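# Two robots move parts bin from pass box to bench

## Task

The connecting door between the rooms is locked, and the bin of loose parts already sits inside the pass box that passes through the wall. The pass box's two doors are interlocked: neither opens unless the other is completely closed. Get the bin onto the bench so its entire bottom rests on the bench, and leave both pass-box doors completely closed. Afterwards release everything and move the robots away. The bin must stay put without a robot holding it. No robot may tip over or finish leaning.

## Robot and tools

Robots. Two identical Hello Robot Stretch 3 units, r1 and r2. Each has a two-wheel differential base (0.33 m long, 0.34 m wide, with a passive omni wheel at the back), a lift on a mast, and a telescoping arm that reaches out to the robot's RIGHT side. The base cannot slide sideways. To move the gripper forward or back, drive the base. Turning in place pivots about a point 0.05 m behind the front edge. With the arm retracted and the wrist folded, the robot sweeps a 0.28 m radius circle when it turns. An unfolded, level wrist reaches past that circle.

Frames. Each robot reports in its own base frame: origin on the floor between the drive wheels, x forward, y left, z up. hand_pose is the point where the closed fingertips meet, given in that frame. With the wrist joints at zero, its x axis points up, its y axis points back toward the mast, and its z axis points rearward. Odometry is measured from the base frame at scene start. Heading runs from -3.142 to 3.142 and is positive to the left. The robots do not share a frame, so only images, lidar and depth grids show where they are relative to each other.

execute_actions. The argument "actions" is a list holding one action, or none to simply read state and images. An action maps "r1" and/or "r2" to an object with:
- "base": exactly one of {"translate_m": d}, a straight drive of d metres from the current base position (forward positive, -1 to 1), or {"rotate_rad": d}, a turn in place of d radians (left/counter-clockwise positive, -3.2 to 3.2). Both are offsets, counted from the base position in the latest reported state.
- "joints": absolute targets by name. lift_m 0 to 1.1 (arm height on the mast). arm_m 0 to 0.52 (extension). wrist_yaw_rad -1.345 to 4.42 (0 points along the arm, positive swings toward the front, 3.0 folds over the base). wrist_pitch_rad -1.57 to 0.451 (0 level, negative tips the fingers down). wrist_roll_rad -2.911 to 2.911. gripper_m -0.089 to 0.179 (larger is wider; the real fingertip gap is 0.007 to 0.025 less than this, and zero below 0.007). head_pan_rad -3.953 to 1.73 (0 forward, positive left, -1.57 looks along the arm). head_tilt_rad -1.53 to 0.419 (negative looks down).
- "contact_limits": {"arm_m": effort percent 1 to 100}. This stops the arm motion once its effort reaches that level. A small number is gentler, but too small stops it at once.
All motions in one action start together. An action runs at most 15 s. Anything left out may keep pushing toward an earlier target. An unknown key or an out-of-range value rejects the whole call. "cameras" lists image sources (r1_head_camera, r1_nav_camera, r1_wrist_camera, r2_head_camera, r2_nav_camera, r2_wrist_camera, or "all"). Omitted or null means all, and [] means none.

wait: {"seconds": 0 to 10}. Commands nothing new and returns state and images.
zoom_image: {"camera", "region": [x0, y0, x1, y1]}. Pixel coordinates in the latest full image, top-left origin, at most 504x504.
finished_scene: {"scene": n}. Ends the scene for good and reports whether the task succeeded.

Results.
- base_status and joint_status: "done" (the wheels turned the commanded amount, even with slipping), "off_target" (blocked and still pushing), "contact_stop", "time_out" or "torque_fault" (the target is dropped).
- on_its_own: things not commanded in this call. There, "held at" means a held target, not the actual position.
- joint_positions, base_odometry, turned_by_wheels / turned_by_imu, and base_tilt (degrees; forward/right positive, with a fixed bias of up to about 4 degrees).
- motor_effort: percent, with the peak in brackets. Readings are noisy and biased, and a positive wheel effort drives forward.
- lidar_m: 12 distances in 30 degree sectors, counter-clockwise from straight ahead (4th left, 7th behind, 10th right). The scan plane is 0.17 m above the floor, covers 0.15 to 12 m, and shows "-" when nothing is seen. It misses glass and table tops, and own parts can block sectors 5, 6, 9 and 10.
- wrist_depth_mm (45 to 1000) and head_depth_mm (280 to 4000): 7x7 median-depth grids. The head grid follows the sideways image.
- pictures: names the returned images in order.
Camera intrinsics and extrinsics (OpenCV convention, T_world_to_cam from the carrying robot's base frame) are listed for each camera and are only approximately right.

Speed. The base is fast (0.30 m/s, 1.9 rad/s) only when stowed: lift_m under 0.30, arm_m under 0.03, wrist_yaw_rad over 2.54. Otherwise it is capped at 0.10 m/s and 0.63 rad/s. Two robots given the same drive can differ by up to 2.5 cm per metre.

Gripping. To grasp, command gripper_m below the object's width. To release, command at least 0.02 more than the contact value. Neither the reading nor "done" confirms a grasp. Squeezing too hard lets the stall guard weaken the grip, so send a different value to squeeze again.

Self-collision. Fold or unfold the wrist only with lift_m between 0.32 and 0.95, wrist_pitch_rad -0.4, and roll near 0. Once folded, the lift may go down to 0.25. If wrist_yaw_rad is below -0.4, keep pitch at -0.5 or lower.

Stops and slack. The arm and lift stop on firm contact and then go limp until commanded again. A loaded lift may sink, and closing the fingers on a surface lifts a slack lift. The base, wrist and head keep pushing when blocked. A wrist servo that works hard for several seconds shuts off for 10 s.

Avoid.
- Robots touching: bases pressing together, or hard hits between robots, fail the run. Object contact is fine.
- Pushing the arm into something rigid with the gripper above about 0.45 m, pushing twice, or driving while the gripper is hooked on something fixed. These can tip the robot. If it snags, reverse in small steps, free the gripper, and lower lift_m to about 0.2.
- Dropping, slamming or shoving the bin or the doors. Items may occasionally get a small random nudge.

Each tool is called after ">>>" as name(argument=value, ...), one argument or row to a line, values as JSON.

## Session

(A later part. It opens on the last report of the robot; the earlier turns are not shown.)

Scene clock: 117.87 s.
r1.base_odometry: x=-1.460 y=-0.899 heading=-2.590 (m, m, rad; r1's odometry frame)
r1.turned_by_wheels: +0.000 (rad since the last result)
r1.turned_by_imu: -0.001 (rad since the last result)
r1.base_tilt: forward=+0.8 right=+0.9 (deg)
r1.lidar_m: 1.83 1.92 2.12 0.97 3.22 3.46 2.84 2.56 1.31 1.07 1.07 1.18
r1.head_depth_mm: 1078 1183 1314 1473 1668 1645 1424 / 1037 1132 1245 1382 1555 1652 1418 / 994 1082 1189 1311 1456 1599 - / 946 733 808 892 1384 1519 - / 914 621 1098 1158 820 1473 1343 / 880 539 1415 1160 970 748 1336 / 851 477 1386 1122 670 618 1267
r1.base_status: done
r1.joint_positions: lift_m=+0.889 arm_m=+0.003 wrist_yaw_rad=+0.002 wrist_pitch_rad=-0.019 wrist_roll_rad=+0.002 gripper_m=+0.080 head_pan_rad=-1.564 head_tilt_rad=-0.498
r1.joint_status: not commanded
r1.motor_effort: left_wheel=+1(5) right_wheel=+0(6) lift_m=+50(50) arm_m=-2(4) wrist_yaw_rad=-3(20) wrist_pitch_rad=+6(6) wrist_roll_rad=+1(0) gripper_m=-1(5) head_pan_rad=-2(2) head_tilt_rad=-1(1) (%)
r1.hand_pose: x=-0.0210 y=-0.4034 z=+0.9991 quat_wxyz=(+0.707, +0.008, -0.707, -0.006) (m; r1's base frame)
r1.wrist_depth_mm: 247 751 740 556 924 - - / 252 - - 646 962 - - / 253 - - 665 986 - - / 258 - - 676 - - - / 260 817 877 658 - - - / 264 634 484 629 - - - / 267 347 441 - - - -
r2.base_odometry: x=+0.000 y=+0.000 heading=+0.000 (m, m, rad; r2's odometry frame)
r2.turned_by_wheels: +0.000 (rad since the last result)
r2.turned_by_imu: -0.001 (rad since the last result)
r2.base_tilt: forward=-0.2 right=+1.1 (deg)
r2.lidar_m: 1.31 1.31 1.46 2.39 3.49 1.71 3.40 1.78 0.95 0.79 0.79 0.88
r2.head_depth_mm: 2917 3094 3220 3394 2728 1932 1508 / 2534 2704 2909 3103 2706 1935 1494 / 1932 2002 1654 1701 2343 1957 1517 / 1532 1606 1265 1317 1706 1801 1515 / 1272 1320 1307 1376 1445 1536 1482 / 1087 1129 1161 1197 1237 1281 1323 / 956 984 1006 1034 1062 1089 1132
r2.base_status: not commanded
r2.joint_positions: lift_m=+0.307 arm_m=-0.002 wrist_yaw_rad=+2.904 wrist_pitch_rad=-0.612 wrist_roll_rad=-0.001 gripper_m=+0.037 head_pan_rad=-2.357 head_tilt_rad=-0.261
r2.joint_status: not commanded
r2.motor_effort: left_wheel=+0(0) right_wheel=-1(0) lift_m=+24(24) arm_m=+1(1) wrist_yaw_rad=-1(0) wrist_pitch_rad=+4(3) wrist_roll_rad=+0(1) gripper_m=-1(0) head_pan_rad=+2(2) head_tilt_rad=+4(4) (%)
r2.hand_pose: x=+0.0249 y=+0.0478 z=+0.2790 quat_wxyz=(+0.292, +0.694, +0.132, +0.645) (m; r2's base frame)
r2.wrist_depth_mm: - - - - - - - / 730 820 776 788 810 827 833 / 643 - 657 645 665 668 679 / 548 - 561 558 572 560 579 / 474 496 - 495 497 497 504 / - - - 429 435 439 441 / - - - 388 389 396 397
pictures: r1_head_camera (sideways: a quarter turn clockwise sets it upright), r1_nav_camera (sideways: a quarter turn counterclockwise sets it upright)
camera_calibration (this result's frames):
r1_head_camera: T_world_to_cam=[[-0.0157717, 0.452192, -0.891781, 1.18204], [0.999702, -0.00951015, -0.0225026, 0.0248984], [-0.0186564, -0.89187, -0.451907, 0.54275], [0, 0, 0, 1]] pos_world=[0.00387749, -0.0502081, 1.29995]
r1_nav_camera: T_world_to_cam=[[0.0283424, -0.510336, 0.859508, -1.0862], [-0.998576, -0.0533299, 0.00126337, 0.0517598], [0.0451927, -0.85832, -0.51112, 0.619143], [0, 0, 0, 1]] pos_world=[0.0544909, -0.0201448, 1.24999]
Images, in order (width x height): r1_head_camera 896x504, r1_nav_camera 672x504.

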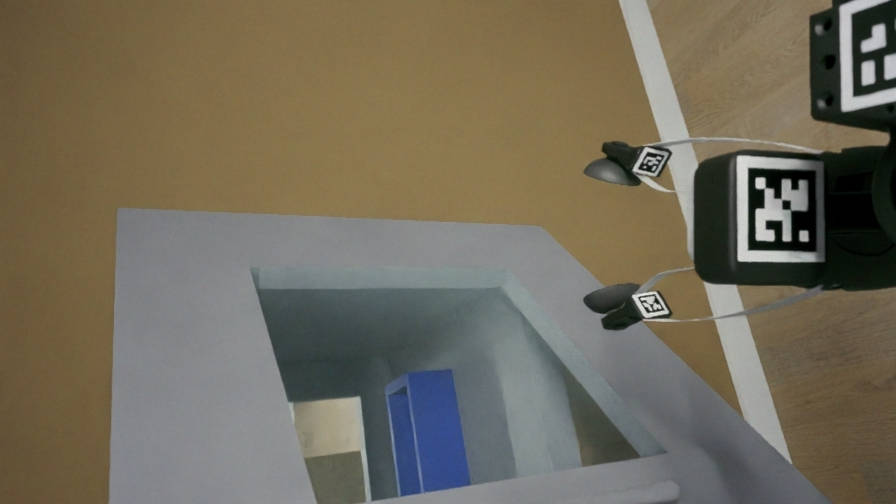

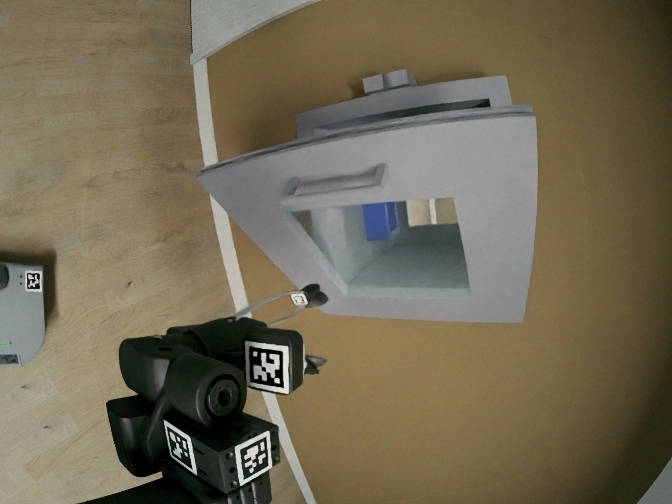

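>>> execute_actions(
  actions=[
    {"r1":{"joints":{"lift_m":0.45,"gripper_m":0.0}}},
  ],
  cameras=[],
)

>>> execute_actions(
  actions=[
    {"r1":{"base":{"rotate_rad":0.34}}},
  ],
  cameras=[],
)

>>> execute_actions(
  actions=[
    {"r1":{"base":{"translate_m":0.5},"joints":{"head_pan_rad":-1.9}}},
  ],
  cameras=["r1_head_camera","r1_nav_camera"],
)

Scene clock: 129.23 s.
r1.base_odometry: x=-1.460 y=-0.899 heading=-2.590 (m, m, rad; r1's odometry frame)
r1.turned_by_wheels: +0.000 (rad since the last result)
r1.turned_by_imu: +0.000 (rad since the last result)
r1.base_tilt: forward=+0.8 right=+0.9 (deg)
r1.lidar_m: 1.83 1.91 2.12 0.97 3.23 3.46 2.85 2.55 1.31 1.07 1.07 1.18
r1.head_depth_mm: 1085 1182 1319 1470 1662 1657 1354 / 1037 1133 1254 1387 1562 1651 1346 / 993 1082 1190 1315 1468 1592 1346 / 948 734 808 893 1392 1531 1340 / 911 623 1100 1157 836 1478 1337 / 882 540 1416 1154 969 747 1332 / 852 476 1389 1129 670 618 1268
r1.base_status: not commanded
r1.joint_positions: lift_m=+0.451 arm_m=+0.003 wrist_yaw_rad=+0.002 wrist_pitch_rad=-0.019 wrist_roll_rad=+0.002 gripper_m=+0.000 head_pan_rad=-1.564 head_tilt_rad=-0.498
r1.joint_status: all done
r1.motor_effort: left_wheel=+1(1) right_wheel=+0(0) lift_m=+14(46) arm_m=-2(1) wrist_yaw_rad=-2(2) wrist_pitch_rad=+6(5) wrist_roll_rad=+0(0) gripper_m=-3(81) head_pan_rad=-3(2) head_tilt_rad=-1(0) (%)
r1.hand_pose: x=-0.0210 y=-0.4034 z=+0.5605 quat_wxyz=(+0.707, +0.008, -0.707, -0.006) (m; r1's base frame)
r1.wrist_depth_mm: 261 307 384 546 957 - - / 640 681 770 849 991 - - / 719 767 850 925 - - - / 730 775 852 929 - - - / 746 802 888 935 - - - / 760 819 898 - - - - / 776 854 893 918 898 905 885
r2.base_odometry: x=+0.000 y=+0.000 heading=+0.000 (m, m, rad; r2's odometry frame)
r2.turned_by_wheels: +0.000 (rad since the last result)
r2.turned_by_imu: -0.002 (rad since the last result)
r2.base_tilt: forward=-0.2 right=+1.0 (deg)
r2.lidar_m: 1.32 1.31 1.47 2.39 3.49 1.71 3.40 1.79 0.95 0.79 0.79 0.88
r2.head_depth_mm: 2902 3082 3180 3369 2711 1938 1506 / 2502 2703 2881 3113 2698 1951 1508 / 1907 2009 1660 1694 2336 1960 1504 / 1529 1597 1263 1325 1701 1791 1514 / 1275 1322 1303 1371 1454 1543 1462 / 1095 1127 1168 1200 1246 1281 1319 / 960 981 1012 1037 1059 1095 1131
r2.base_status: not commanded
r2.joint_positions: lift_m=+0.307 arm_m=-0.002 wrist_yaw_rad=+2.904 wrist_pitch_rad=-0.612 wrist_roll_rad=-0.001 gripper_m=+0.037 head_pan_rad=-2.357 head_tilt_rad=-0.261
r2.joint_status: not commanded
r2.motor_effort: left_wheel=+0(0) right_wheel=-2(0) lift_m=+24(24) arm_m=+1(1) wrist_yaw_rad=+0(0) wrist_pitch_rad=+3(4) wrist_roll_rad=+0(1) gripper_m=+0(0) head_pan_rad=+2(2) head_tilt_rad=+4(4) (%)
r2.hand_pose: x=+0.0249 y=+0.0478 z=+0.2790 quat_wxyz=(+0.292, +0.694, +0.132, +0.645) (m; r2's base frame)
r2.wrist_depth_mm: - - - - - - - / 732 792 784 806 803 815 843 / 634 - 641 644 665 688 679 / 538 - 553 558 579 572 574 / 473 489 - 492 490 500 503 / - - - 428 434 435 443 / - - - 392 392 396 395
pictures: none
No camera images: the call's "cameras" was empty. Leave "cameras" out to get every camera's image.

Scene clock: 130.73 s.
r1.base_odometry: x=-1.460 y=-0.899 heading=-2.250 (m, m, rad; r1's odometry frame)
r1.turned_by_wheels: +0.340 (rad since the last result)
r1.turned_by_imu: +0.343 (rad since the last result)
r1.base_tilt: forward=+0.8 right=+0.9 (deg)
r1.lidar_m: 1.92 1.98 0.97 0.90 0.91 2.95 2.83 1.53 1.11 1.07 1.10 1.47
r1.head_depth_mm: 899 637 762 841 1281 1469 1352 / 887 569 1104 1115 853 1457 1338 / 883 514 1447 1175 791 1447 1342 / 881 467 512 1110 699 709 1342 / 874 429 466 499 545 626 1304 / 874 397 429 469 528 612 1300 / 870 746 826 1121 1268 1417 1331
r1.base_status: done
r1.joint_positions: lift_m=+0.451 arm_m=+0.003 wrist_yaw_rad=+0.001 wrist_pitch_rad=-0.019 wrist_roll_rad=+0.002 gripper_m=+0.000 head_pan_rad=-1.564 head_tilt_rad=-0.498
r1.joint_status: not commanded
r1.motor_effort: left_wheel=-2(6) right_wheel=+3(6) lift_m=+14(15) arm_m=-1(1) wrist_yaw_rad=+0(2) wrist_pitch_rad=+6(6) wrist_roll_rad=+1(0) gripper_m=-3(3) head_pan_rad=-3(2) head_tilt_rad=+0(1) (%)
r1.hand_pose: x=-0.0212 y=-0.4034 z=+0.5605 quat_wxyz=(+0.707, +0.007, -0.707, -0.007) (m; r1's base frame)
r1.wrist_depth_mm: 783 778 581 305 369 492 778 / 793 813 787 810 805 800 808 / 837 834 841 819 829 837 836 / 881 865 884 882 881 865 872 / 905 898 892 885 898 893 922 / 940 946 943 - 942 930 948 / 946 926 946 921 918 903 901
r2.base_odometry: x=+0.000 y=+0.000 heading=+0.000 (m, m, rad; r2's odometry frame)
r2.turned_by_wheels: +0.000 (rad since the last result)
r2.turned_by_imu: +0.000 (rad since the last result)
r2.base_tilt: forward=+0.0 right=+1.0 (deg)
r2.lidar_m: 1.32 1.31 1.47 2.38 3.50 1.71 3.41 1.78 0.95 0.79 0.79 0.89
r2.head_depth_mm: 2953 3048 3206 3325 2726 1932 1511 / 2533 2709 2880 3124 2705 1922 1501 / 1915 2014 1651 1705 2363 1957 1521 / 1530 1592 1271 1317 1701 1827 1522 / 1271 1322 1309 1370 1442 1536 1482 / 1094 1126 1161 1194 1232 1283 1323 / 955 978 1007 1031 1066 1098 1132
r2.base_status: not commanded
r2.joint_positions: lift_m=+0.307 arm_m=-0.002 wrist_yaw_rad=+2.904 wrist_pitch_rad=-0.612 wrist_roll_rad=-0.001 gripper_m=+0.037 head_pan_rad=-2.357 head_tilt_rad=-0.261
r2.joint_status: not commanded
r2.motor_effort: left_wheel=+0(1) right_wheel=-1(2) lift_m=+24(24) arm_m=+1(1) wrist_yaw_rad=+0(0) wrist_pitch_rad=+4(4) wrist_roll_rad=+1(0) gripper_m=+0(0) head_pan_rad=+2(2) head_tilt_rad=+4(4) (%)
r2.hand_pose: x=+0.0249 y=+0.0478 z=+0.2790 quat_wxyz=(+0.292, +0.694, +0.132, +0.645) (m; r2's base frame)
r2.wrist_depth_mm: - - - - - - - / 726 772 776 797 825 851 845 / 629 - 641 655 649 676 680 / 545 - 564 565 569 576 585 / 479 495 - 492 499 502 505 / - - - 423 435 439 443 / - - - 388 389 399 395
pictures: none
No camera images: the call's "cameras" was empty. Leave "cameras" out to get every camera's image.

Scene clock: 136.73 s.
r1.base_odometry: x=-1.775 y=-1.288 heading=-2.250 (m, m, rad; r1's odometry frame)
r1.turned_by_wheels: +0.000 (rad since the last result)
r1.turned_by_imu: +0.000 (rad since the last result)
r1.base_tilt: forward=+0.8 right=+0.9 (deg)
r1.lidar_m: 1.42 1.47 1.99 0.88 1.11 3.45 3.30 1.52 1.11 1.06 1.06 1.47
r1.head_depth_mm: 1071 1127 1204 627 703 1605 1351 / 1028 1319 1411 1250 1531 1591 1347 / 976 1465 1583 1241 1462 1584 1343 / 939 829 1540 1166 1386 1528 1338 / 911 862 881 1058 1309 1463 1337 / 885 952 1038 1134 1246 1386 1339 / 856 922 997 1084 1188 1318 1329
r1.base_status: done
r1.joint_positions: lift_m=+0.451 arm_m=+0.003 wrist_yaw_rad=+0.001 wrist_pitch_rad=-0.019 wrist_roll_rad=+0.002 gripper_m=+0.000 head_pan_rad=-1.893 head_tilt_rad=-0.498
r1.joint_status: all done
r1.motor_effort: left_wheel=-2(4) right_wheel=+2(7) lift_m=+15(14) arm_m=-1(1) wrist_yaw_rad=-2(1) wrist_pitch_rad=+6(6) wrist_roll_rad=+0(0) gripper_m=-2(2) head_pan_rad=-2(19) head_tilt_rad=-1(0) (%)
r1.hand_pose: x=-0.0212 y=-0.4034 z=+0.5605 quat_wxyz=(+0.707, +0.007, -0.707, -0.007) (m; r1's base frame)
r1.wrist_depth_mm: 749 756 774 774 753 579 576 / 781 784 794 790 805 805 804 / 818 801 825 828 832 848 814 / 847 845 858 862 873 856 848 / 879 888 859 879 893 884 903 / 904 925 901 - 912 934 929 / 940 936 929 909 926 894 891
r2.base_odometry: x=+0.000 y=+0.000 heading=+0.000 (m, m, rad; r2's odometry frame)
r2.turned_by_wheels: +0.000 (rad since the last result)
r2.turned_by_imu: -0.002 (rad since the last result)
r2.base_tilt: forward=-0.1 right=+1.1 (deg)
r2.lidar_m: 1.32 1.31 1.47 2.38 3.48 1.70 3.41 1.78 0.95 0.79 0.79 0.88
r2.head_depth_mm: 2911 3074 3192 3338 2708 1946 1508 / 2548 2690 2903 3136 2731 1951 1507 / 1914 2038 1657 1708 2337 1964 1508 / 1530 1590 1269 1325 1707 1834 1525 / 1280 1321 1305 1370 1450 1535 1466 / 1093 1126 1158 1196 1230 1283 1318 / 958 982 1009 1036 1061 1095 1129
r2.base_status: not commanded
r2.joint_positions: lift_m=+0.307 arm_m=-0.002 wrist_yaw_rad=+2.904 wrist_pitch_rad=-0.612 wrist_roll_rad=-0.001 gripper_m=+0.037 head_pan_rad=-2.357 head_tilt_rad=-0.261
r2.joint_status: not commanded
r2.motor_effort: left_wheel=+0(0) right_wheel=-1(1) lift_m=+24(24) arm_m=+0(1) wrist_yaw_rad=+0(0) wrist_pitch_rad=+4(3) wrist_roll_rad=+0(0) gripper_m=+0(0) head_pan_rad=+2(2) head_tilt_rad=+4(4) (%)
r2.hand_pose: x=+0.0249 y=+0.0478 z=+0.2790 quat_wxyz=(+0.292, +0.694, +0.132, +0.645) (m; r2's base frame)
r2.wrist_depth_mm: - - - - - - - / 753 771 785 815 835 805 849 / 630 - 646 667 671 681 695 / 551 - 551 554 573 568 583 / 479 493 - 496 491 499 505 / - - - 424 434 450 445 / - - - 388 391 400 403
pictures: r1_head_camera (sideways: a quarter turn clockwise sets it upright), r1_nav_camera (sideways: a quarter turn counterclockwise sets it upright)
camera_calibration (this result's frames):
r1_head_camera: T_world_to_cam=[[0.131262, 0.433008, -0.891781, 1.18114], [0.942945, -0.332188, -0.0225026, 0.0252446], [-0.305983, -0.837947, -0.451907, 0.544502], [0, 0, 0, 1]] pos_world=[-0.0122347, -0.0467935, 1.29995]
r1_nav_camera: T_world_to_cam=[[-0.138164, -0.492094, 0.859508, -1.08519], [-0.962195, 0.272359, 0.00126337, 0.0515379], [-0.234716, -0.82684, -0.51112, 0.620851], [0, 0, 0, 1]] pos_world=[0.0453799, -0.0347072, 1.24999]
Images, in order (width x height): r1_head_camera 896x504, r1_nav_camera 672x504.

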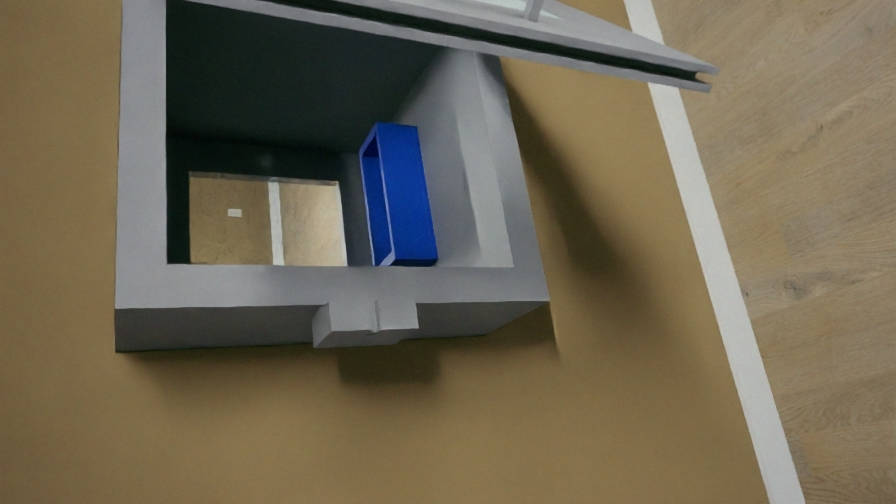

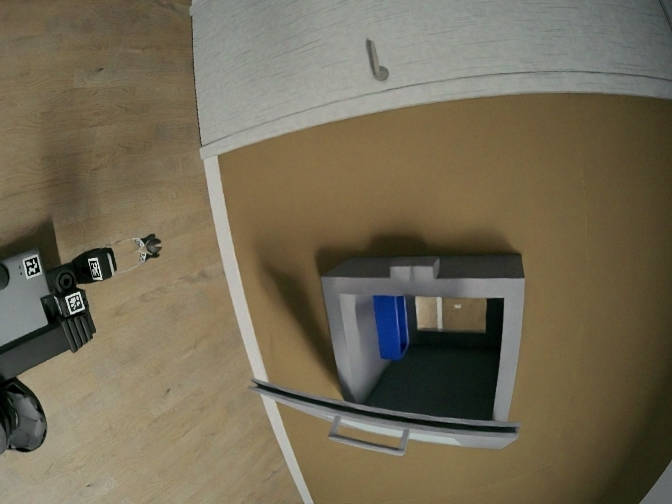

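>>> execute_actions(
  actions=[
    {"r1":{"joints":{"lift_m":0.70,"arm_m":0.1,"head_pan_rad":-1.2}}},
  ],
  cameras=[],
)

>>> execute_actions(
  actions=[
    {"r1":{"base":{"translate_m":-0.4}}},
  ],
  cameras=["r1_head_camera","r1_nav_camera"],
)

Scene clock: 145.77 s.
r1.base_odometry: x=-1.775 y=-1.288 heading=-2.250 (m, m, rad; r1's odometry frame)
r1.turned_by_wheels: +0.000 (rad since the last result)
r1.turned_by_imu: +0.000 (rad since the last result)
r1.base_tilt: forward=+0.8 right=+0.9 (deg)
r1.lidar_m: 1.42 1.47 1.99 0.88 1.11 3.45 3.31 1.53 1.10 1.06 1.07 1.47
r1.head_depth_mm: 852 918 990 1079 1180 1289 1381 / 878 943 1023 1119 1229 1358 1383 / 888 965 1048 1155 1268 1431 1345 / 916 989 1079 1185 1310 1473 1342 / 947 1028 1120 1236 1376 1523 1337 / 979 1062 1166 1289 1443 1578 1335 / 1013 1100 1213 1355 1514 1619 1330
r1.base_status: not commanded
r1.joint_positions: lift_m=+0.699 arm_m=+0.100 wrist_yaw_rad=+0.001 wrist_pitch_rad=-0.019 wrist_roll_rad=+0.002 gripper_m=+0.000 head_pan_rad=-1.207 head_tilt_rad=-0.498
r1.joint_status: all done
r1.motor_effort: left_wheel=-2(2) right_wheel=+3(3) lift_m=+51(54) arm_m=+3(3) wrist_yaw_rad=+0(1) wrist_pitch_rad=+6(5) wrist_roll_rad=+1(1) gripper_m=-3(3) head_pan_rad=+2(26) head_tilt_rad=+1(0) (%)
r1.hand_pose: x=-0.0212 y=-0.5004 z=+0.8091 quat_wxyz=(+0.707, +0.007, -0.707, -0.007) (m; r1's base frame)
r1.wrist_depth_mm: 662 664 678 686 678 477 950 / 687 683 721 699 709 524 959 / 710 714 739 724 739 755 768 / 742 739 738 753 743 535 539 / 770 774 784 791 794 778 783 / 790 787 813 - 830 813 803 / 852 828 854 864 862 860 863
r2.base_odometry: x=+0.000 y=+0.000 heading=+0.000 (m, m, rad; r2's odometry frame)
r2.turned_by_wheels: +0.000 (rad since the last result)
r2.turned_by_imu: -0.002 (rad since the last result)
r2.base_tilt: forward=-0.1 right=+1.1 (deg)
r2.lidar_m: 1.31 1.31 1.47 2.39 3.49 1.70 3.40 1.78 0.95 0.79 0.79 0.88
r2.head_depth_mm: 2911 3054 3168 3382 2698 1926 1502 / 2540 2722 2867 3119 2723 1926 1508 / 1924 2007 1673 1689 2331 1970 1524 / 1530 1601 1267 1320 1713 1837 1527 / 1285 1322 1310 1375 1440 1533 1482 / 1088 1126 1158 1200 1236 1274 1316 / 963 981 1007 1031 1066 1093 1128
r2.base_status: not commanded
r2.joint_positions: lift_m=+0.307 arm_m=-0.002 wrist_yaw_rad=+2.904 wrist_pitch_rad=-0.612 wrist_roll_rad=-0.001 gripper_m=+0.037 head_pan_rad=-2.357 head_tilt_rad=-0.261
r2.joint_status: not commanded
r2.motor_effort: left_wheel=+0(0) right_wheel=-2(0) lift_m=+24(24) arm_m=+1(1) wrist_yaw_rad=+0(1) wrist_pitch_rad=+3(3) wrist_roll_rad=+0(1) gripper_m=+0(0) head_pan_rad=+2(2) head_tilt_rad=+4(4) (%)
r2.hand_pose: x=+0.0249 y=+0.0478 z=+0.2790 quat_wxyz=(+0.292, +0.694, +0.132, +0.645) (m; r2's base frame)
r2.wrist_depth_mm: - - - - - - - / 724 792 789 810 788 837 817 / 623 - 651 651 666 687 679 / 548 - 553 564 557 572 580 / 482 503 - 494 502 502 499 / - - - 426 441 440 443 / - - - 389 393 394 397
pictures: none
No camera images: the call's "cameras" was empty. Leave "cameras" out to get every camera's image.

Scene clock: 150.70 s.
r1.base_odometry: x=-1.523 y=-0.977 heading=-2.250 (m, m, rad; r1's odometry frame)
r1.turned_by_wheels: +0.000 (rad since the last result)
r1.turned_by_imu: -0.001 (rad since the last result)
r1.base_tilt: forward=+0.8 right=+0.9 (deg)
r1.lidar_m: 1.81 1.88 0.93 1.20 0.92 3.03 2.93 1.53 1.11 1.07 1.10 1.47
r1.head_depth_mm: 855 1216 1387 1137 1013 1293 1385 / 878 763 841 1065 1017 1372 1378 / 909 981 1037 1153 1285 1436 1346 / 938 1017 1105 1213 1350 1497 1338 / 971 1049 1151 1262 1404 1540 1339 / 1003 1085 1174 1306 1454 1578 1334 / 1009 1109 1214 1358 1524 1619 1329
r1.base_status: done
r1.joint_positions: lift_m=+0.699 arm_m=+0.100 wrist_yaw_rad=+0.002 wrist_pitch_rad=-0.020 wrist_roll_rad=+0.002 gripper_m=+0.000 head_pan_rad=-1.207 head_tilt_rad=-0.498
r1.joint_status: not commanded
r1.motor_effort: left_wheel=-1(7) right_wheel=+3(14) lift_m=+51(51) arm_m=+3(3) wrist_yaw_rad=-3(49) wrist_pitch_rad=+6(6) wrist_roll_rad=+1(0) gripper_m=-3(6) head_pan_rad=+1(2) head_tilt_rad=-1(1) (%)
r1.hand_pose: x=-0.0210 y=-0.5004 z=+0.8087 quat_wxyz=(+0.707, +0.008, -0.707, -0.007) (m; r1's base frame)
r1.wrist_depth_mm: 684 671 489 - - 690 481 / 703 711 532 - - 685 495 / 729 730 581 932 780 684 510 / 759 753 571 553 545 549 528 / 790 803 792 673 796 784 790 / 814 833 831 - 815 827 825 / 835 849 868 882 858 859 868
r2.base_odometry: x=+0.000 y=+0.000 heading=+0.000 (m, m, rad; r2's odometry frame)
r2.turned_by_wheels: +0.000 (rad since the last result)
r2.turned_by_imu: -0.001 (rad since the last result)
r2.base_tilt: forward=+0.0 right=+1.0 (deg)
r2.lidar_m: 1.32 1.31 1.47 2.39 3.48 1.71 3.41 1.78 0.95 0.79 0.79 0.89
r2.head_depth_mm: 2907 3021 3218 3357 2749 1940 1505 / 2523 2686 2897 3145 2697 1959 1505 / 1914 2039 1655 1684 2341 1938 1508 / 1540 1592 1269 1330 1702 1817 1514 / 1273 1311 1302 1367 1441 1538 1473 / 1092 1122 1169 1198 1232 1274 1323 / 960 983 1002 1034 1067 1099 1134
r2.base_status: not commanded
r2.joint_positions: lift_m=+0.307 arm_m=-0.002 wrist_yaw_rad=+2.904 wrist_pitch_rad=-0.612 wrist_roll_rad=-0.001 gripper_m=+0.037 head_pan_rad=-2.357 head_tilt_rad=-0.261
r2.joint_status: not commanded
r2.motor_effort: left_wheel=+0(1) right_wheel=-1(1) lift_m=+24(24) arm_m=+1(0) wrist_yaw_rad=+1(1) wrist_pitch_rad=+4(3) wrist_roll_rad=+1(1) gripper_m=-1(0) head_pan_rad=+2(2) head_tilt_rad=+5(5) (%)
r2.hand_pose: x=+0.0249 y=+0.0478 z=+0.2790 quat_wxyz=(+0.292, +0.694, +0.132, +0.645) (m; r2's base frame)
r2.wrist_depth_mm: - - - - - - - / 733 796 794 832 807 807 849 / 631 - 645 651 674 688 684 / 540 - 566 563 574 573 581 / 474 492 - 490 491 506 505 / - - - 425 439 440 446 / - - - 393 389 394 395
pictures: r1_head_camera (sideways: a quarter turn clockwise sets it upright), r1_nav_camera (sideways: a quarter turn counterclockwise sets it upright)
camera_calibration (this result's frames):
r1_head_camera: T_world_to_cam=[[-0.172581, 0.418261, -0.891781, 1.18299], [0.940174, 0.339952, -0.0225026, 0.0252615], [0.293751, -0.842313, -0.451907, 0.540844], [0, 0, 0, 1]] pos_world=[0.0215382, -0.0478273, 1.29995]
r1_nav_camera: T_world_to_cam=[[0.204652, -0.468363, 0.859508, -1.08728], [-0.91719, -0.398448, 0.00126336, 0.0512634], [0.341878, -0.788591, -0.511121, 0.617334], [0, 0, 0, 1]] pos_world=[0.0584787, -0.00199154, 1.24999]
Images, in order (width x height): r1_head_camera 896x504, r1_nav_camera 672x504.

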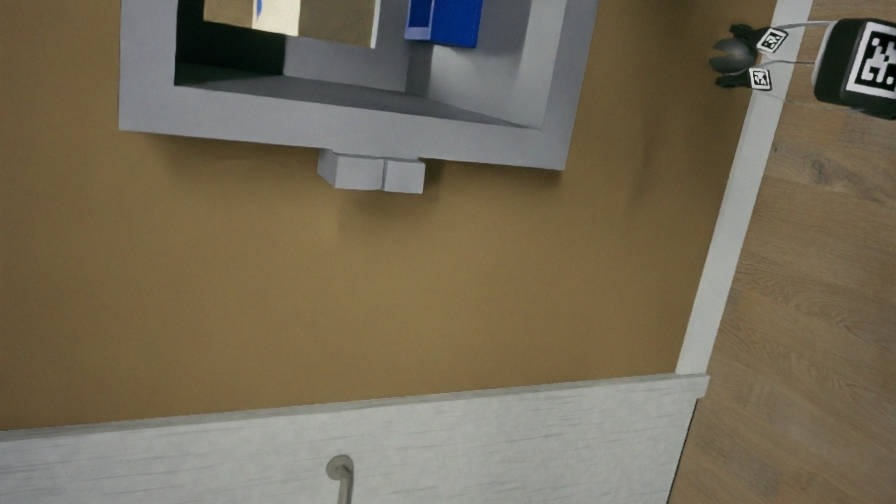

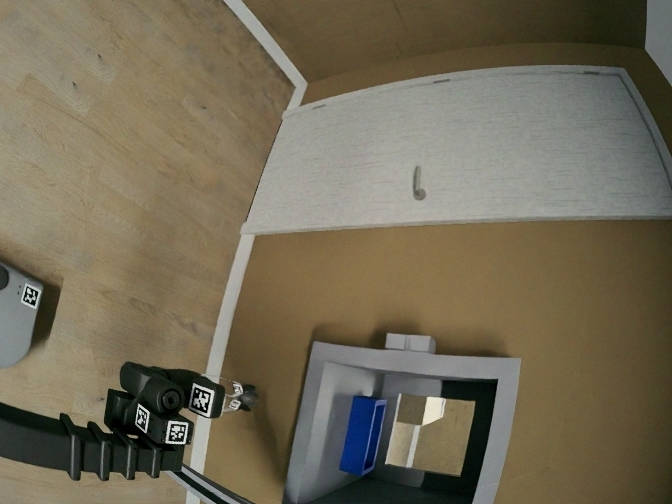

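>>> execute_actions(
  actions=[
    {"r1":{"base":{"translate_m":0.12},"joints":{"arm_m":0.0,"lift_m":1.0,"wrist_pitch_rad":-1.2,"wrist_roll_rad":1.57,"gripper_m":0.1,"head_pan_rad":-1.57,"head_tilt_rad":-0.55}}},
  ],
  cameras=["r1_head_camera","r1_nav_camera","r1_wrist_camera"],
)

Scene clock: 157.87 s.
r1.base_odometry: x=-1.599 y=-1.070 heading=-2.250 (m, m, rad; r1's odometry frame)
r1.turned_by_wheels: +0.000 (rad since the last result)
r1.turned_by_imu: +0.000 (rad since the last result)
r1.base_tilt: forward=+0.8 right=+0.9 (deg)
r1.lidar_m: 1.69 1.75 2.38 0.90 3.34 3.16 3.03 1.53 1.11 1.06 1.10 1.47
r1.head_depth_mm: 863 1295 1374 1207 - - - / 860 - - 1138 1150 - - / 857 - 3132 1133 1148 - - / 856 787 1376 1030 1305 1487 1334 / 875 950 1014 1181 1320 1480 1331 / 878 957 1056 1171 1311 1468 1289 / 876 954 1051 1167 1314 1463 1293
r1.base_status: done
r1.joint_positions: lift_m=+0.999 arm_m=+0.003 wrist_yaw_rad=+0.001 wrist_pitch_rad=-1.199 wrist_roll_rad=+1.565 gripper_m=+0.100 head_pan_rad=-1.563 head_tilt_rad=-0.543
r1.joint_status: all done
joint sent to its limit — the command would take r1.arm_m past its lower limit, so that joint was sent only as far as its limit.
r1.motor_effort: left_wheel=-2(3) right_wheel=+2(5) lift_m=+52(53) arm_m=-4(4) wrist_yaw_rad=-1(3) wrist_pitch_rad=+0(5) wrist_roll_rad=+3(5) gripper_m=+0(79) head_pan_rad=-3(14) head_tilt_rad=-3(4) (%)
r1.hand_pose: x=-0.0214 y=-0.2183 z=+0.8904 quat_wxyz=(+0.003, +0.002, -0.825, -0.564) (m; r1's base frame)
r1.wrist_depth_mm: 829 - - - 952 874 810 / 819 - - - - - 798 / 828 - - - - - - / 825 - - - - 958 869 / 822 - - - - 985 903 / 835 - - - - 997 913 / 843 - - - - - 933
r2.base_odometry: x=+0.000 y=+0.000 heading=+0.000 (m, m, rad; r2's odometry frame)
r2.turned_by_wheels: +0.000 (rad since the last result)
r2.turned_by_imu: -0.002 (rad since the last result)
r2.base_tilt: forward=-0.2 right=+1.1 (deg)
r2.lidar_m: 1.31 1.31 1.47 2.39 3.50 1.71 3.40 1.78 0.95 0.79 0.79 0.89
r2.head_depth_mm: 2973 3035 3153 3392 2724 1933 1507 / 2533 2707 2896 3150 2742 1953 1517 / 1917 2011 1658 1706 2326 1957 1516 / 1546 1601 1271 1326 1693 1803 1536 / 1278 1326 1313 1357 1459 1535 1473 / 1090 1127 1163 1197 1243 1277 1320 / 956 982 1009 1034 1069 1101 1131
r2.base_status: not commanded
r2.joint_positions: lift_m=+0.307 arm_m=-0.002 wrist_yaw_rad=+2.904 wrist_pitch_rad=-0.612 wrist_roll_rad=-0.001 gripper_m=+0.037 head_pan_rad=-2.357 head_tilt_rad=-0.261
r2.joint_status: not commanded
r2.motor_effort: left_wheel=+0(0) right_wheel=-2(1) lift_m=+24(24) arm_m=+1(0) wrist_yaw_rad=+0(0) wrist_pitch_rad=+4(4) wrist_roll_rad=+0(1) gripper_m=+0(1) head_pan_rad=+2(2) head_tilt_rad=+4(4) (%)
r2.hand_pose: x=+0.0249 y=+0.0478 z=+0.2790 quat_wxyz=(+0.292, +0.694, +0.132, +0.645) (m; r2's base frame)
r2.wrist_depth_mm: - - - - - - - / 734 799 794 809 815 828 834 / 635 - 660 664 692 676 663 / 545 - 554 562 577 584 585 / 473 487 - 488 497 495 506 / - - - 425 442 439 446 / - - - 393 396 395 408
pictures: r1_head_camera (sideways: a quarter turn clockwise sets it upright), r1_nav_camera (sideways: a quarter turn counterclockwise sets it upright), r1_wrist_camera
camera_calibration (this result's frames):
r1_head_camera: T_world_to_cam=[[-0.0164271, 0.49186, -0.870519, 1.15431], [0.9997, -0.00772712, -0.0232308, 0.0258451], [-0.0181529, -0.87064, -0.491585, 0.594376], [0, 0, 0, 1]] pos_world=[0.00391422, -0.0500703, 1.29764]
r1_nav_camera: T_world_to_cam=[[0.0290296, -0.548483, 0.835658, -1.05511], [-0.998536, -0.0540924, -0.000815665, 0.0544663], [0.0456501, -0.83441, -0.54925, 0.668749], [0, 0, 0, 1]] pos_world=[0.0544874, -0.0177504, 1.24906]
r1_wrist_camera: T_world_to_cam=[[0.0187035, 0.929751, -0.367714, 0.532474], [0.983637, 0.0488023, 0.173427, -0.0872346], [0.179189, -0.364941, -0.913625, 0.899829], [0, 0, 0, 1]] pos_world=[-0.0853914, -0.162427, 1.03303]
Images, in order (width x height): r1_head_camera 896x504, r1_nav_camera 672x504, r1_wrist_camera 644x364.

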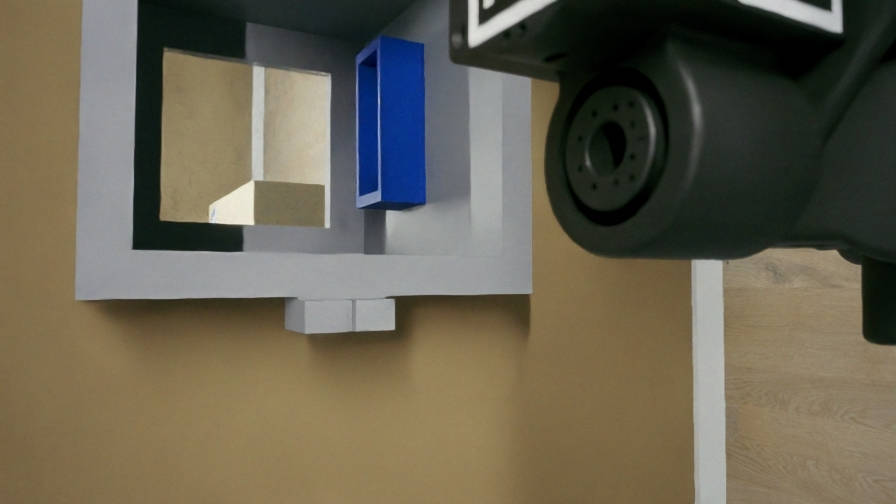

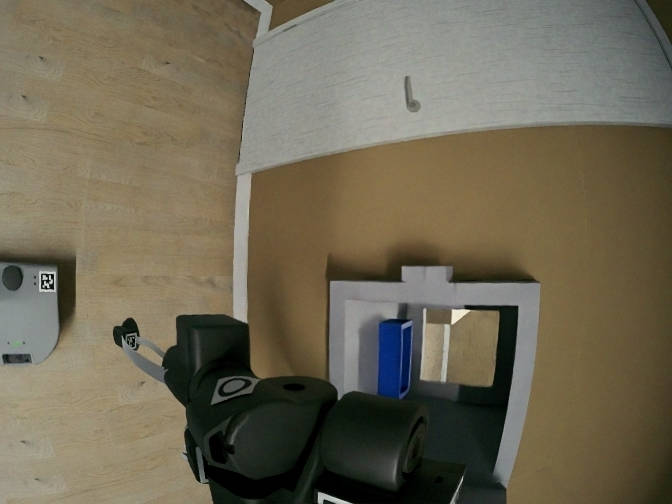

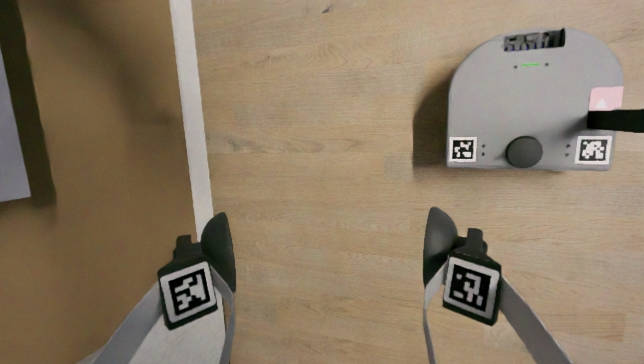

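>>> execute_actions(
  actions=[
    {"r1":{"base":{"rotate_rad":-1.55}}},
  ],
  cameras=[],
)

>>> execute_actions(
  actions=[
    {"r1":{"base":{"translate_m":0.38}}},
  ],
  cameras=[],
)

>>> execute_actions(
  actions=[
    {"r1":{"base":{"rotate_rad":1.55}}},
  ],
  cameras=[],
)

>>> execute_actions(
  actions=[
    {"r1":{"base":{"translate_m":-0.21},"joints":{"lift_m":0.97}}},
  ],
  cameras=["r1_head_camera","r1_nav_camera"],
)

Scene clock: 171.50 s.
r1.base_odometry: x=-1.599 y=-1.070 heading=+2.483 (m, m, rad; r1's odometry frame)
r1.turned_by_wheels: -1.550 (rad since the last result)
r1.turned_by_imu: -1.569 (rad since the last result)
r1.base_tilt: forward=+0.9 right=+0.9 (deg)
r1.lidar_m: 1.07 1.11 1.50 1.69 1.77 0.91 0.90 0.96 3.16 3.03 1.50 1.10
r1.head_depth_mm: 2640 2874 3175 2969 - - - / 2636 2866 3153 2742 2200 - - / 2599 2877 3168 2704 2205 - - / 2613 2851 3147 2687 2063 1575 1340 / 2645 2860 3166 2691 1978 1569 1335 / 2605 2861 3120 2657 1966 1563 1292 / 2637 2843 3093 2654 1967 1563 1290
r1.base_status: done
r1.joint_positions: lift_m=+0.999 arm_m=+0.003 wrist_yaw_rad=+0.001 wrist_pitch_rad=-1.199 wrist_roll_rad=+1.565 gripper_m=+0.100 head_pan_rad=-1.563 head_tilt_rad=-0.543
r1.joint_status: not commanded
r1.motor_effort: left_wheel=+3(8) right_wheel=-2(5) lift_m=+51(51) arm_m=-4(4) wrist_yaw_rad=-2(3) wrist_pitch_rad=+0(0) wrist_roll_rad=+4(3) gripper_m=+0(0) head_pan_rad=-3(2) head_tilt_rad=-3(2) (%)
r1.hand_pose: x=-0.0214 y=-0.2183 z=+0.8904 quat_wxyz=(+0.003, +0.002, -0.825, -0.564) (m; r1's base frame)
r1.wrist_depth_mm: - - - - 936 884 799 / - - - - 988 - 810 / - - - - - - - / - - - - - 960 858 / - - - - - 978 882 / - - - - - 972 909 / - - - - - - 932
r2.base_odometry: x=+0.000 y=+0.000 heading=+0.000 (m, m, rad; r2's odometry frame)
r2.turned_by_wheels: +0.000 (rad since the last result)
r2.turned_by_imu: -0.002 (rad since the last result)
r2.base_tilt: forward=-0.1 right=+1.1 (deg)
r2.lidar_m: 1.31 1.31 1.47 2.39 3.48 1.70 3.39 1.78 0.95 0.79 0.79 0.89
r2.head_depth_mm: 2918 3069 3265 3326 2708 1924 1518 / 2530 2674 2922 3129 2726 1929 1512 / 1928 2035 1667 1680 2351 1947 1505 / 1535 1603 1267 1322 1705 1814 1519 / 1272 1320 1299 1370 1443 1532 1486 / 1095 1121 1164 1198 1240 1278 1327 / 957 981 1012 1037 1067 1093 1142
r2.base_status: not commanded
r2.joint_positions: lift_m=+0.307 arm_m=-0.002 wrist_yaw_rad=+2.904 wrist_pitch_rad=-0.612 wrist_roll_rad=-0.001 gripper_m=+0.037 head_pan_rad=-2.357 head_tilt_rad=-0.261
r2.joint_status: not commanded
r2.motor_effort: left_wheel=+0(0) right_wheel=-2(1) lift_m=+24(24) arm_m=+1(1) wrist_yaw_rad=+0(0) wrist_pitch_rad=+3(3) wrist_roll_rad=+1(0) gripper_m=+0(0) head_pan_rad=+2(2) head_tilt_rad=+4(4) (%)
r2.hand_pose: x=+0.0249 y=+0.0478 z=+0.2790 quat_wxyz=(+0.292, +0.694, +0.132, +0.645) (m; r2's base frame)
r2.wrist_depth_mm: - - - - - - - / 733 788 786 788 825 801 850 / 641 - 642 666 669 679 695 / 555 - 556 560 576 590 590 / 479 495 - 485 497 500 509 / - - - 431 434 443 440 / - - - 391 394 395 396
pictures: none
No camera images: the call's "cameras" was empty. Leave "cameras" out to get every camera's image.

Scene clock: 176.27 s.
r1.base_odometry: x=-1.899 y=-0.838 heading=+2.483 (m, m, rad; r1's odometry frame)
r1.turned_by_wheels: +0.000 (rad since the last result)
r1.turned_by_imu: +0.000 (rad since the last result)
r1.base_tilt: forward=+0.8 right=+0.9 (deg)
r1.lidar_m: 0.69 0.72 0.96 1.69 1.76 2.44 1.27 1.32 3.15 2.56 0.97 0.71
r1.head_depth_mm: 2660 2896 3194 2960 - - - / 2607 - 293 346 2123 - - / 2603 - 294 323 345 - - / 2580 287 309 342 379 447 503 / 2578 297 327 365 415 478 547 / 299 313 348 2664 1962 568 1206 / 316 332 371 2236 1970 595 1265
r1.base_status: done
r1.joint_positions: lift_m=+0.999 arm_m=+0.003 wrist_yaw_rad=+0.001 wrist_pitch_rad=-1.199 wrist_roll_rad=+1.565 gripper_m=+0.100 head_pan_rad=-1.563 head_tilt_rad=-0.543
r1.joint_status: not commanded
r1.motor_effort: left_wheel=+3(9) right_wheel=-2(1) lift_m=+51(51) arm_m=-4(4) wrist_yaw_rad=+0(2) wrist_pitch_rad=-1(0) wrist_roll_rad=+3(3) gripper_m=+0(0) head_pan_rad=-3(2) head_tilt_rad=-3(3) (%)
r1.hand_pose: x=-0.0214 y=-0.2183 z=+0.8904 quat_wxyz=(+0.003, +0.002, -0.825, -0.564) (m; r1's base frame)
r1.wrist_depth_mm: - - - - 957 870 810 / - - - - 986 - 774 / - - 307 - - - - / 149 188 284 - - 944 869 / 163 211 372 - - 978 889 / 180 226 - - - 981 923 / 201 341 - - - - 926
r2.base_odometry: x=+0.000 y=+0.000 heading=+0.000 (m, m, rad; r2's odometry frame)
r2.turned_by_wheels: +0.000 (rad since the last result)
r2.turned_by_imu: -0.001 (rad since the last result)
r2.base_tilt: forward=-0.2 right=+1.2 (deg)
r2.lidar_m: 1.32 1.31 1.47 2.38 3.49 1.71 3.40 1.78 0.95 0.79 0.79 0.88
r2.head_depth_mm: 2911 3049 3128 3396 2730 1913 1510 / 2524 2666 2936 3157 2760 1947 1507 / 1909 2030 1671 1697 2377 1930 1522 / 1533 1593 1269 1334 1710 1807 1517 / 1276 1326 1306 1364 1444 1533 1483 / 1093 1134 1162 1192 1229 1280 1319 / 959 983 1014 1037 1067 1095 1126
r2.base_status: not commanded
r2.joint_positions: lift_m=+0.307 arm_m=-0.002 wrist_yaw_rad=+2.904 wrist_pitch_rad=-0.612 wrist_roll_rad=-0.001 gripper_m=+0.037 head_pan_rad=-2.357 head_tilt_rad=-0.261
r2.joint_status: not commanded
r2.motor_effort: left_wheel=-1(0) right_wheel=-1(1) lift_m=+24(24) arm_m=+0(1) wrist_yaw_rad=+0(0) wrist_pitch_rad=+4(4) wrist_roll_rad=+1(1) gripper_m=+0(0) head_pan_rad=+2(2) head_tilt_rad=+4(4) (%)
r2.hand_pose: x=+0.0249 y=+0.0478 z=+0.2790 quat_wxyz=(+0.292, +0.694, +0.132, +0.645) (m; r2's base frame)
r2.wrist_depth_mm: - - - - - - - / 744 835 795 795 811 861 833 / 650 - 673 648 666 686 687 / 556 - 554 559 573 580 580 / 482 486 - 492 507 494 498 / - - - 427 441 448 452 / - - - 393 397 397 396
pictures: none
No camera images: the call's "cameras" was empty. Leave "cameras" out to get every camera's image.

Scene clock: 179.67 s.
r1.base_odometry: x=-1.899 y=-0.838 heading=-2.250 (m, m, rad; r1's odometry frame)
r1.turned_by_wheels: +1.550 (rad since the last result)
r1.turned_by_imu: +1.568 (rad since the last result)
r1.base_tilt: forward=+0.8 right=+0.9 (deg)
r1.lidar_m: 1.69 1.75 2.38 1.27 1.32 3.16 2.81 0.99 0.72 0.69 0.71 0.94
r1.head_depth_mm: 544 - - 1126 - - - / 541 - - 1110 856 - - / 538 954 2898 1107 902 - - / 537 407 447 505 554 636 1083 / 548 596 656 487 537 926 1082 / 553 602 663 736 826 944 1098 / 551 601 660 732 821 937 1088
r1.base_status: done
r1.joint_positions: lift_m=+0.999 arm_m=+0.003 wrist_yaw_rad=+0.001 wrist_pitch_rad=-1.199 wrist_roll_rad=+1.565 gripper_m=+0.100 head_pan_rad=-1.563 head_tilt_rad=-0.543
r1.joint_status: not commanded
r1.motor_effort: left_wheel=-2(6) right_wheel=+3(5) lift_m=+51(51) arm_m=-4(4) wrist_yaw_rad=+0(1) wrist_pitch_rad=+0(1) wrist_roll_rad=+3(3) gripper_m=+0(0) head_pan_rad=-3(3) head_tilt_rad=-2(3) (%)
r1.hand_pose: x=-0.0214 y=-0.2183 z=+0.8904 quat_wxyz=(+0.003, +0.002, -0.825, -0.564) (m; r1's base frame)
r1.wrist_depth_mm: 412 379 855 - 958 866 791 / 428 394 867 - 993 - 823 / 458 396 871 - - - - / 352 401 868 - - 954 872 / 295 598 934 - - 973 881 / 488 592 - - - 962 912 / 480 640 876 - - - 932
r2.base_odometry: x=+0.000 y=+0.000 heading=+0.000 (m, m, rad; r2's odometry frame)
r2.turned_by_wheels: +0.000 (rad since the last result)
r2.turned_by_imu: -0.001 (rad since the last result)
r2.base_tilt: forward=+0.0 right=+1.0 (deg)
r2.lidar_m: 1.31 1.31 1.47 2.39 3.49 1.71 3.40 1.79 0.95 0.79 0.79 0.88
r2.head_depth_mm: 2967 3020 3198 3350 2728 1932 1506 / 2524 2655 2898 3156 2732 1935 1518 / 1914 2009 1659 1696 2338 1963 1505 / 1534 1599 1269 1329 1698 1831 1516 / 1276 1323 1294 1373 1449 1542 1473 / 1093 1124 1162 1194 1238 1278 1322 / 956 982 1003 1035 1068 1098 1131
r2.base_status: not commanded
r2.joint_positions: lift_m=+0.307 arm_m=-0.002 wrist_yaw_rad=+2.904 wrist_pitch_rad=-0.612 wrist_roll_rad=-0.001 gripper_m=+0.037 head_pan_rad=-2.357 head_tilt_rad=-0.261
r2.joint_status: not commanded
r2.motor_effort: left_wheel=+0(0) right_wheel=-1(1) lift_m=+24(24) arm_m=+1(0) wrist_yaw_rad=-1(0) wrist_pitch_rad=+4(4) wrist_roll_rad=+0(0) gripper_m=+0(0) head_pan_rad=+2(2) head_tilt_rad=+4(4) (%)
r2.hand_pose: x=+0.0249 y=+0.0478 z=+0.2790 quat_wxyz=(+0.292, +0.694, +0.132, +0.645) (m; r2's base frame)
r2.wrist_depth_mm: - - - - - - - / 753 784 779 795 839 817 856 / 655 - 650 654 668 689 690 / 549 - 557 562 567 568 577 / 476 490 - 489 497 504 507 / - - - 426 437 450 450 / - - - 388 390 395 399
pictures: none
No camera images: the call's "cameras" was empty. Leave "cameras" out to get every camera's image.

Scene clock: 183.40 s.
r1.base_odometry: x=-1.767 y=-0.674 heading=-2.250 (m, m, rad; r1's odometry frame)
r1.turned_by_wheels: +0.000 (rad since the last result)
r1.turned_by_imu: -0.001 (rad since the last result)
r1.base_tilt: forward=+0.8 right=+0.9 (deg)
r1.lidar_m: 1.90 1.97 1.31 1.27 3.73 2.96 2.83 0.99 0.72 0.69 0.72 0.97
r1.head_depth_mm: 545 787 886 883 884 - - / 542 945 1047 1084 847 - - / 542 - - 1104 835 - - / 539 3180 2850 1102 834 702 1114 / 538 948 2901 1094 831 680 1105 / 536 861 972 971 796 678 1100 / 533 553 596 596 594 645 1092
r1.base_status: done
r1.joint_positions: lift_m=+0.971 arm_m=+0.003 wrist_yaw_rad=+0.001 wrist_pitch_rad=-1.199 wrist_roll_rad=+1.565 gripper_m=+0.100 head_pan_rad=-1.563 head_tilt_rad=-0.544
r1.joint_status: all done
r1.motor_effort: left_wheel=-1(14) right_wheel=+2(5) lift_m=+15(44) arm_m=-4(4) wrist_yaw_rad=-1(2) wrist_pitch_rad=+0(0) wrist_roll_rad=+3(3) gripper_m=+0(0) head_pan_rad=-2(2) head_tilt_rad=-2(2) (%)
r1.hand_pose: x=-0.0215 y=-0.2182 z=+0.8618 quat_wxyz=(+0.003, +0.002, -0.825, -0.564) (m; r1's base frame)
r1.wrist_depth_mm: 377 368 854 - 927 865 780 / 387 365 879 - 971 - - / 403 374 864 - - - - / 423 389 876 - - 924 837 / 447 398 947 - - 928 864 / 470 410 - - - 964 879 / 431 417 915 - - - 917
r2.base_odometry: x=+0.000 y=+0.000 heading=+0.000 (m, m, rad; r2's odometry frame)
r2.turned_by_wheels: +0.000 (rad since the last result)
r2.turned_by_imu: -0.001 (rad since the last result)
r2.base_tilt: forward=-0.1 right=+1.1 (deg)
r2.lidar_m: 1.32 1.31 1.47 2.39 3.47 1.70 3.40 1.78 0.95 0.79 0.79 0.89
r2.head_depth_mm: 2943 3068 3177 3345 2719 1943 1510 / 2532 2676 2876 3114 2735 1957 1514 / 1921 2026 1652 1703 2354 1945 1524 / 1532 1595 1263 1333 1724 1831 1515 / 1280 1324 1312 1359 1451 1534 1493 / 1089 1118 1161 1191 1238 1277 1325 / 954 986 1008 1038 1065 1096 1135
r2.base_status: not commanded
r2.joint_positions: lift_m=+0.307 arm_m=-0.002 wrist_yaw_rad=+2.904 wrist_pitch_rad=-0.612 wrist_roll_rad=-0.001 gripper_m=+0.037 head_pan_rad=-2.357 head_tilt_rad=-0.261
r2.joint_status: not commanded
r2.motor_effort: left_wheel=+0(0) right_wheel=+0(1) lift_m=+24(24) arm_m=+0(1) wrist_yaw_rad=+0(0) wrist_pitch_rad=+3(3) wrist_roll_rad=+0(0) gripper_m=+0(0) head_pan_rad=+2(2) head_tilt_rad=+4(4) (%)
r2.hand_pose: x=+0.0249 y=+0.0478 z=+0.2790 quat_wxyz=(+0.292, +0.694, +0.132, +0.645) (m; r2's base frame)
r2.wrist_depth_mm: - - - - - - - / 756 821 784 822 824 830 858 / 634 - 643 671 659 670 696 / 553 - 562 562 581 561 591 / 477 501 - 495 500 501 500 / - - - 426 436 437 452 / - - - 389 391 396 399
pictures: r1_head_camera (sideways: a quarter turn clockwise sets it upright), r1_nav_camera (sideways: a quarter turn counterclockwise sets it upright)
camera_calibration (this result's frames):
r1_head_camera: T_world_to_cam=[[-0.0161495, 0.492308, -0.870271, 1.15398], [0.999696, -0.00828613, -0.0232387, 0.0258554], [-0.0186517, -0.870382, -0.492024, 0.59495], [0, 0, 0, 1]] pos_world=[0.00388562, -0.0500669, 1.29761]
r1_nav_camera: T_world_to_cam=[[0.0287196, -0.54892, 0.835381, -1.05475], [-0.998566, -0.0535219, -0.000838931, 0.0544967], [0.0451717, -0.83416, -0.54967, 0.669299], [0, 0, 0, 1]] pos_world=[0.0544771, -0.0177514, 1.24905]
Images, in order (width x height): r1_head_camera 896x504, r1_nav_camera 672x504.

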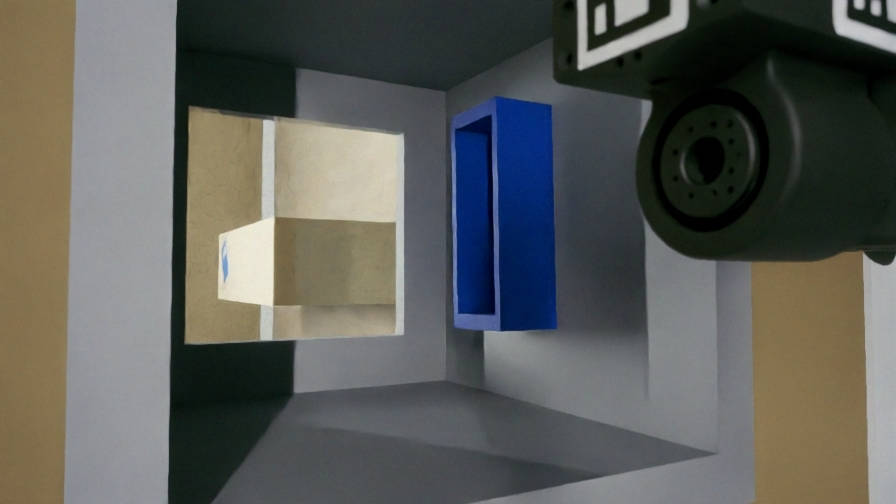

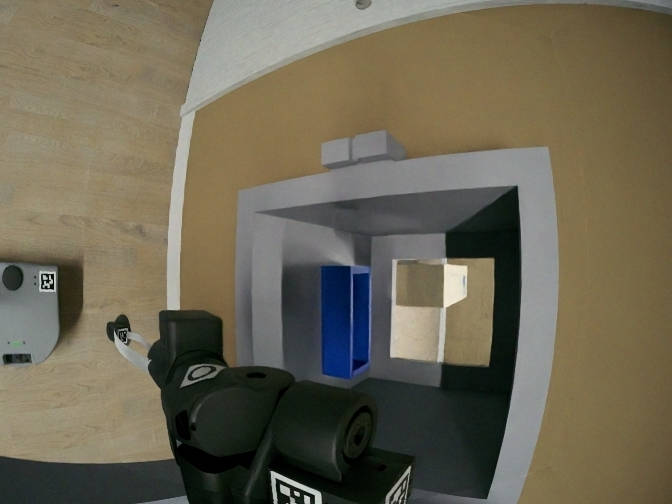

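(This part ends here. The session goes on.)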